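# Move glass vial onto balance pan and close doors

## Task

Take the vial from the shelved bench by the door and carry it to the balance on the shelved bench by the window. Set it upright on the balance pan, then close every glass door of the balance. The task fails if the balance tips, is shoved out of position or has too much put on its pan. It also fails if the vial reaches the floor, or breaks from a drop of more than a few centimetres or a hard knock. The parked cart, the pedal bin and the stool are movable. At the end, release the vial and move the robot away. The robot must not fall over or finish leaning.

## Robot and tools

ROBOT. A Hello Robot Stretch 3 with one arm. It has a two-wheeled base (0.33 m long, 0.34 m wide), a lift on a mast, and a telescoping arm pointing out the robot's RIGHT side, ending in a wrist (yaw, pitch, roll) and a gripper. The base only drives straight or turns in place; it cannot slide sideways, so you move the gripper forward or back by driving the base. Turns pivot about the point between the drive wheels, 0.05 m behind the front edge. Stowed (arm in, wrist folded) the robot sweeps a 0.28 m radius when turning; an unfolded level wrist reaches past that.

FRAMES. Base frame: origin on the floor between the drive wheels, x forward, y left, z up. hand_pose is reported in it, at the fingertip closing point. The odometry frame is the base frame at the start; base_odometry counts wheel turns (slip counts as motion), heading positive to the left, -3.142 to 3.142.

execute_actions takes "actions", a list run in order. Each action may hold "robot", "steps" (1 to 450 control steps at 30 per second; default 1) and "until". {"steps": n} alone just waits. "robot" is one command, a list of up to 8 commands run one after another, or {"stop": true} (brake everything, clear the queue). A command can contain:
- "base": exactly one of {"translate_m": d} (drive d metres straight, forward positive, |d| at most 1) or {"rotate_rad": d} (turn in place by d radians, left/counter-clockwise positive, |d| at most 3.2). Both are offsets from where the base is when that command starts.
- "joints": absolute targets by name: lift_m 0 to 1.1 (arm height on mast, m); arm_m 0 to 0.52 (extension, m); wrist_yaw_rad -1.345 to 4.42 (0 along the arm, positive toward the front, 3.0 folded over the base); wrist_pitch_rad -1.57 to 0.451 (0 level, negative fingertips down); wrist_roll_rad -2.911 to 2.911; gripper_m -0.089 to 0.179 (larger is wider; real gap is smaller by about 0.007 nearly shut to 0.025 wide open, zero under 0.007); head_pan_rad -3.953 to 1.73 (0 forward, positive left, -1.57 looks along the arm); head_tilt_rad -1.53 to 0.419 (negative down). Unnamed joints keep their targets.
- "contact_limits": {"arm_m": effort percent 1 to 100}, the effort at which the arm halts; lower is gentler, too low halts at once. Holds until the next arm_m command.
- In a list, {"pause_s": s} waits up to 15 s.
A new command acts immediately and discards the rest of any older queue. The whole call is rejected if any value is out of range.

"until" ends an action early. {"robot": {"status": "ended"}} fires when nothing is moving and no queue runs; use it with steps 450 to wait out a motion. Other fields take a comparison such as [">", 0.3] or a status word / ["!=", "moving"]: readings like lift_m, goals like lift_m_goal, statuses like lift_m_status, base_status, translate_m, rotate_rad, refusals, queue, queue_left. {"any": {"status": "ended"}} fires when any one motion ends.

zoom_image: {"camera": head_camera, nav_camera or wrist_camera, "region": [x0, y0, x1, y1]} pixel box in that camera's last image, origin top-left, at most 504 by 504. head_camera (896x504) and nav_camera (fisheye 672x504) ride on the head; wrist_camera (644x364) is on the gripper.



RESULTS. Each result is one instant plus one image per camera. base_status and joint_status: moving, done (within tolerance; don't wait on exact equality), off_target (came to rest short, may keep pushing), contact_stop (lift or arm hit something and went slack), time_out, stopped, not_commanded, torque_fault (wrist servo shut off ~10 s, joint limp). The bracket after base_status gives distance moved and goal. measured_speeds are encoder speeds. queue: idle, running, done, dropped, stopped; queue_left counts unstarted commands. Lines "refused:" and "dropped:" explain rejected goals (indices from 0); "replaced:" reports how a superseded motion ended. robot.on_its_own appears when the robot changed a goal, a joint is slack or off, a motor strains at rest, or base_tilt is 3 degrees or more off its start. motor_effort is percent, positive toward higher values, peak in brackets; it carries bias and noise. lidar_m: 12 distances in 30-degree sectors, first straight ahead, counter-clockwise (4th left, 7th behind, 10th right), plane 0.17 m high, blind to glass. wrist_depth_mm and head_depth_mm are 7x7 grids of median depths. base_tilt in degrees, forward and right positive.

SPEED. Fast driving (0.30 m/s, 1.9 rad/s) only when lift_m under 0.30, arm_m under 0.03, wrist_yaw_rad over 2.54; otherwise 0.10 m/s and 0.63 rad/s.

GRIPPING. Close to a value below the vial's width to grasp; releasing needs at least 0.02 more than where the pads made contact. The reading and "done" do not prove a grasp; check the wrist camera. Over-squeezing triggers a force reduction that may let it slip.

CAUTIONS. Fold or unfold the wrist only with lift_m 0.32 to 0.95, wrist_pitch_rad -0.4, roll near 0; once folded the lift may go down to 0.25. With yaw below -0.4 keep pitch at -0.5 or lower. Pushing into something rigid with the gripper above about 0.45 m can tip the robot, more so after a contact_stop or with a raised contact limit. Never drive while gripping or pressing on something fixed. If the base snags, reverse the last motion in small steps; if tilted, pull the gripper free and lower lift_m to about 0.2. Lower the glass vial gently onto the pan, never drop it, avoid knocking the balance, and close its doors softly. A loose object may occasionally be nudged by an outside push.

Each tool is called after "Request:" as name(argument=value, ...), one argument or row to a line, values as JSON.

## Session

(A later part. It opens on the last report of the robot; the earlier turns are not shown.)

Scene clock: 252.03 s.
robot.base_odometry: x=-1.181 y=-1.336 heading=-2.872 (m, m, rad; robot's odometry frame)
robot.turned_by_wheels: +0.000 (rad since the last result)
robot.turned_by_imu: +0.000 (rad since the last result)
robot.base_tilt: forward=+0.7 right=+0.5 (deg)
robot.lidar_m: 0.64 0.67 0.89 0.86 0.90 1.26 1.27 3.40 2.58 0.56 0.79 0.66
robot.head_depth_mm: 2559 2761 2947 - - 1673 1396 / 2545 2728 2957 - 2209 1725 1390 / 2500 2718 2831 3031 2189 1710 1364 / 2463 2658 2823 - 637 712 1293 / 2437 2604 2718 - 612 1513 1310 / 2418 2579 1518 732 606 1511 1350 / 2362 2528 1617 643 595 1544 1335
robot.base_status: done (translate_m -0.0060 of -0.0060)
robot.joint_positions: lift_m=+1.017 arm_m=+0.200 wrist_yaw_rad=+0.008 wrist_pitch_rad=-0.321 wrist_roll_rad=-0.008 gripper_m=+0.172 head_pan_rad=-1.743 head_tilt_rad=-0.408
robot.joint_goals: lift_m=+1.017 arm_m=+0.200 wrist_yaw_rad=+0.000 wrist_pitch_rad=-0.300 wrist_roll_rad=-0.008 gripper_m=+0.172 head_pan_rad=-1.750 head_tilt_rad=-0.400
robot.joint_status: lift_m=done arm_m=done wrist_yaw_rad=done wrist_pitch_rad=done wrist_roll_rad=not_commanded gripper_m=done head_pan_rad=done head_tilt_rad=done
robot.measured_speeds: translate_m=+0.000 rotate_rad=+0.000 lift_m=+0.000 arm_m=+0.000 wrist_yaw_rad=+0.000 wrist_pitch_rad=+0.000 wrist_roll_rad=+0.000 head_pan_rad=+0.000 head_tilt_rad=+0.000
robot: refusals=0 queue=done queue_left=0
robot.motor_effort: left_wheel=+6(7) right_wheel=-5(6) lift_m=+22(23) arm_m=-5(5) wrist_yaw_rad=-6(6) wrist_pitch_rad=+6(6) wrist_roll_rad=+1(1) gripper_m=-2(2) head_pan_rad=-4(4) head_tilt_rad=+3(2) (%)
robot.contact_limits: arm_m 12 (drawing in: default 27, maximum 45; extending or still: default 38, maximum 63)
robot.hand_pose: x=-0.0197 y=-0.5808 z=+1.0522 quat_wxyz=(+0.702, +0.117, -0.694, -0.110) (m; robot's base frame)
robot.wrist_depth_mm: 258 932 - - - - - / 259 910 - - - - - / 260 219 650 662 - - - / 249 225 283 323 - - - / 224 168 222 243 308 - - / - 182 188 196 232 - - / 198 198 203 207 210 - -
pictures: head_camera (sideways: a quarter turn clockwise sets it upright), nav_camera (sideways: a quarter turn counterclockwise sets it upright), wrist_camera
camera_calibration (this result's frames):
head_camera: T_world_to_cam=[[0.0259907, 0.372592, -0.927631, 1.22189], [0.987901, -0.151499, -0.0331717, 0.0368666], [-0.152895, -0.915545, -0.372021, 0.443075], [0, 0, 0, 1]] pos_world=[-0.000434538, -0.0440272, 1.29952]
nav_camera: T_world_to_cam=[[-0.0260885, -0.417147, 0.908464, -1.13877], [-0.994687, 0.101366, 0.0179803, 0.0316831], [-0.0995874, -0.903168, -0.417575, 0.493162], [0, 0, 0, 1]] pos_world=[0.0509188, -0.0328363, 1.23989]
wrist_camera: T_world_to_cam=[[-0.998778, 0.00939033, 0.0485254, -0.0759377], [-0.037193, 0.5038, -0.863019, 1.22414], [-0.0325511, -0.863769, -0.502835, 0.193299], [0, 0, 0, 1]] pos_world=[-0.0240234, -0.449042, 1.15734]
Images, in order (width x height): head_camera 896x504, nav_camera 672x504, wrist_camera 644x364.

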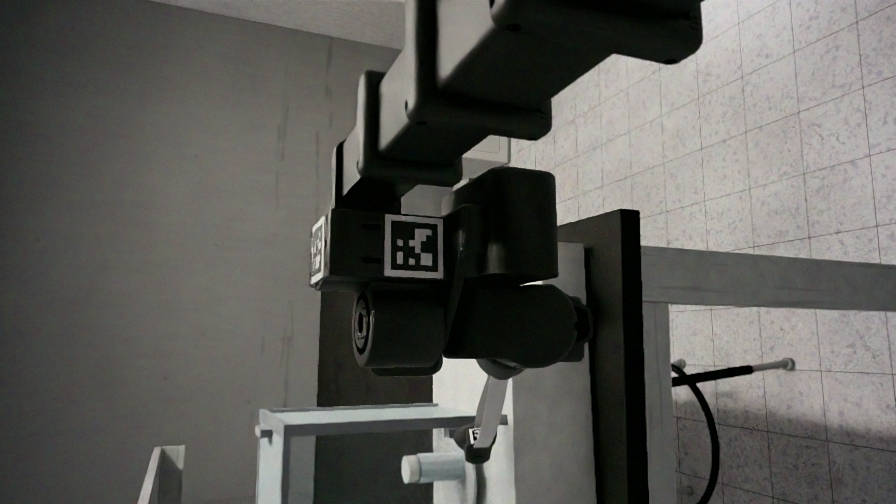

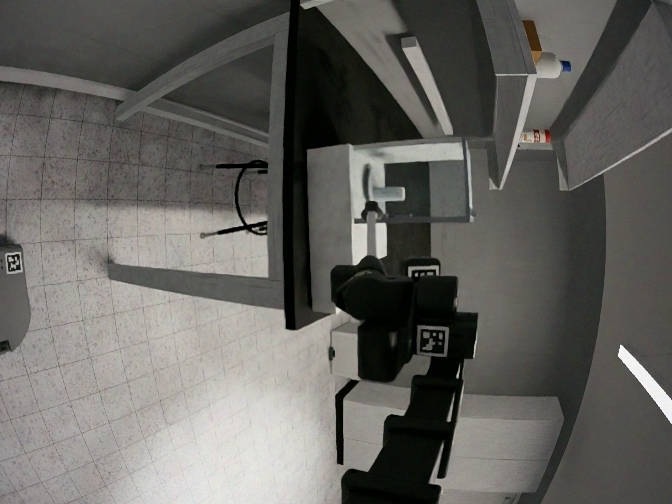

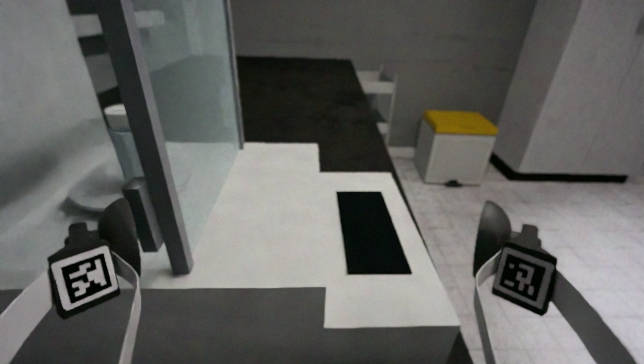

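Request:
execute_actions(
  actions=[
    {"robot": {"joints": {"arm_m": 0.0, "head_pan_rad": -1.3, "head_tilt_rad": -0.35}}, "steps": 300, "until": {"robot": {"status": "ended"}}},
  ],
)

Scene clock: 257.57 s.
robot.base_odometry: x=-1.181 y=-1.336 heading=-2.872 (m, m, rad; robot's odometry frame)
robot.turned_by_wheels: +0.000 (rad since the last result)
robot.turned_by_imu: +0.000 (rad since the last result)
robot.base_tilt: forward=+1.0 right=+0.5 (deg)
robot.lidar_m: 0.64 0.67 0.89 0.86 0.90 1.26 1.27 3.42 2.56 0.56 0.79 0.66
robot.head_depth_mm: 2386 2540 2651 1240 705 - - / 2439 2575 2705 1119 604 618 - / 1779 2554 2731 1099 616 636 1432 / 1652 1745 1770 702 634 1601 1427 / 1344 1329 1520 1138 690 1599 1412 / 1022 692 1190 1122 716 1416 1324 / 869 563 979 1004 742 1178 1186
robot.base_status: done (translate_m -0.0060 of -0.0060)
robot.joint_positions: lift_m=+1.017 arm_m=+0.000 wrist_yaw_rad=+0.002 wrist_pitch_rad=-0.321 wrist_roll_rad=-0.008 gripper_m=+0.172 head_pan_rad=-1.307 head_tilt_rad=-0.359
robot.joint_goals: lift_m=+1.017 arm_m=+0.000 wrist_yaw_rad=+0.000 wrist_pitch_rad=-0.300 wrist_roll_rad=-0.008 gripper_m=+0.172 head_pan_rad=-1.300 head_tilt_rad=-0.350
robot.joint_status: lift_m=done arm_m=done wrist_yaw_rad=done wrist_pitch_rad=done wrist_roll_rad=not_commanded gripper_m=done head_pan_rad=done head_tilt_rad=done
robot.measured_speeds: translate_m=+0.000 rotate_rad=+0.000 lift_m=+0.000 arm_m=+0.000 wrist_yaw_rad=+0.000 wrist_pitch_rad=+0.000 wrist_roll_rad=+0.000 head_pan_rad=+0.000 head_tilt_rad=+0.000
robot: refusals=0 queue=done queue_left=0
robot.motor_effort: left_wheel=+4(5) right_wheel=-3(5) lift_m=+23(23) arm_m=-5(7) wrist_yaw_rad=-1(6) wrist_pitch_rad=+6(6) wrist_roll_rad=+0(0) gripper_m=+0(2) head_pan_rad=+4(34) head_tilt_rad=+3(10) (%)
robot.hand_pose: x=-0.0211 y=-0.3810 z=+1.0524 quat_wxyz=(+0.701, +0.114, -0.695, -0.112) (m; robot's base frame)
robot.wrist_depth_mm: 701 386 - - - - - / 760 384 518 - - - - / 632 389 390 468 - - - / 455 375 368 385 - - - / 378 379 376 376 - - - / 681 - - 460 - - - / 801 - - - - - -
pictures: head_camera (sideways: a quarter turn clockwise sets it upright), nav_camera (sideways: a quarter turn counterclockwise sets it upright), wrist_camera
camera_calibration (this result's frames):
head_camera: T_world_to_cam=[[-0.121774, 0.304083, -0.944831, 1.24525], [0.959867, 0.278372, -0.0341218, 0.0382766], [0.252638, -0.911067, -0.325778, 0.380419], [0, 0, 0, 1]] pos_world=[0.0187903, -0.0427257, 1.30179]
nav_camera: T_world_to_cam=[[0.140739, -0.34537, 0.927853, -1.16509], [-0.944662, -0.327344, 0.0214428, 0.0268688], [0.296321, -0.879526, -0.372328, 0.431866], [0, 0, 0, 1]] pos_world=[0.0613837, -0.0137534, 1.24125]
wrist_camera: T_world_to_cam=[[-0.9987, 0.0156726, 0.048506, -0.0768783], [-0.0340357, 0.503359, -0.863407, 1.12385], [-0.0379478, -0.863935, -0.502171, 0.365117], [0, 0, 0, 1]] pos_world=[-0.0246721, -0.249056, 1.15742]
Images, in order (width x height): head_camera 896x504, nav_camera 672x504, wrist_camera 644x364.

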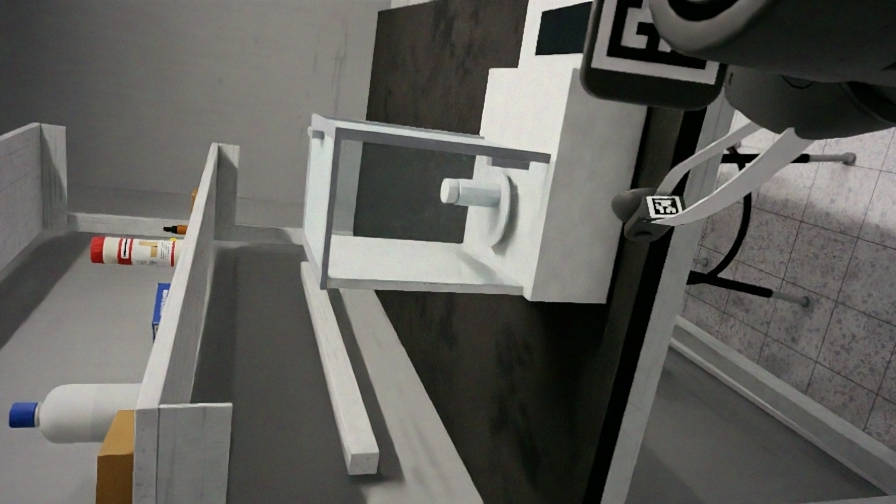

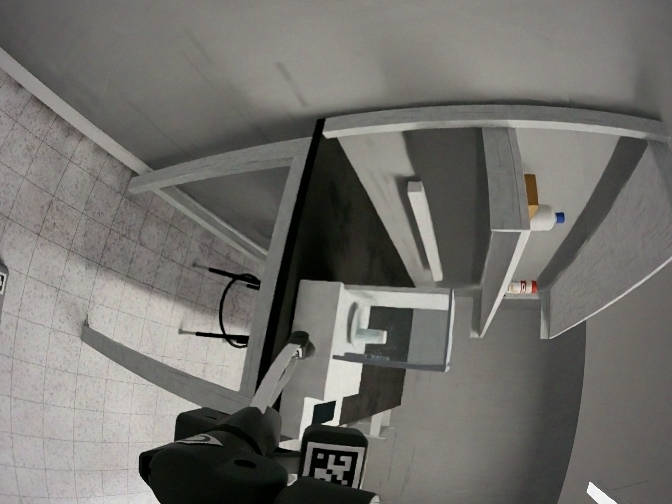

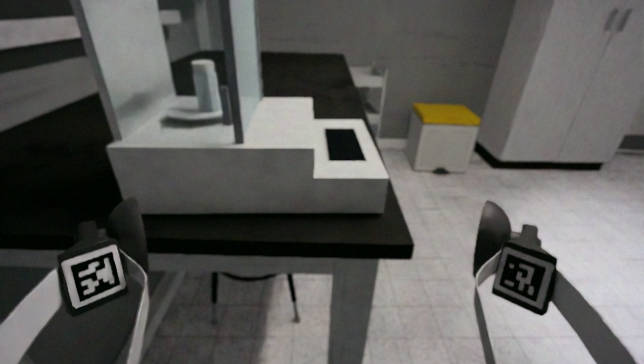

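Request:
zoom_image(
  camera="head_camera",
  region=[280, 90, 560, 320],
)

Region (280, 90, 560, 320) of head_camera's 896x504 image, scaled by 1.800, with more detail than that image has; it fills the top 414 rows of this view, and the rest is white.

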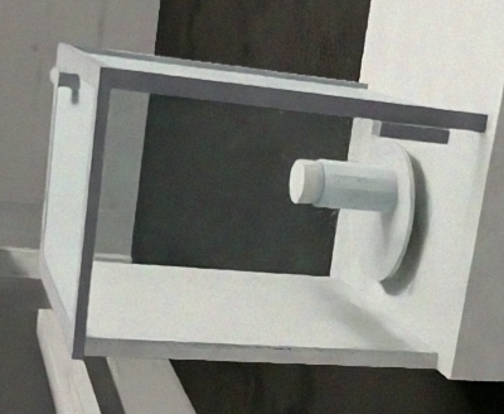

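Request:
finished_scene(
  scene=2,
)

The scene is finished: the task was done.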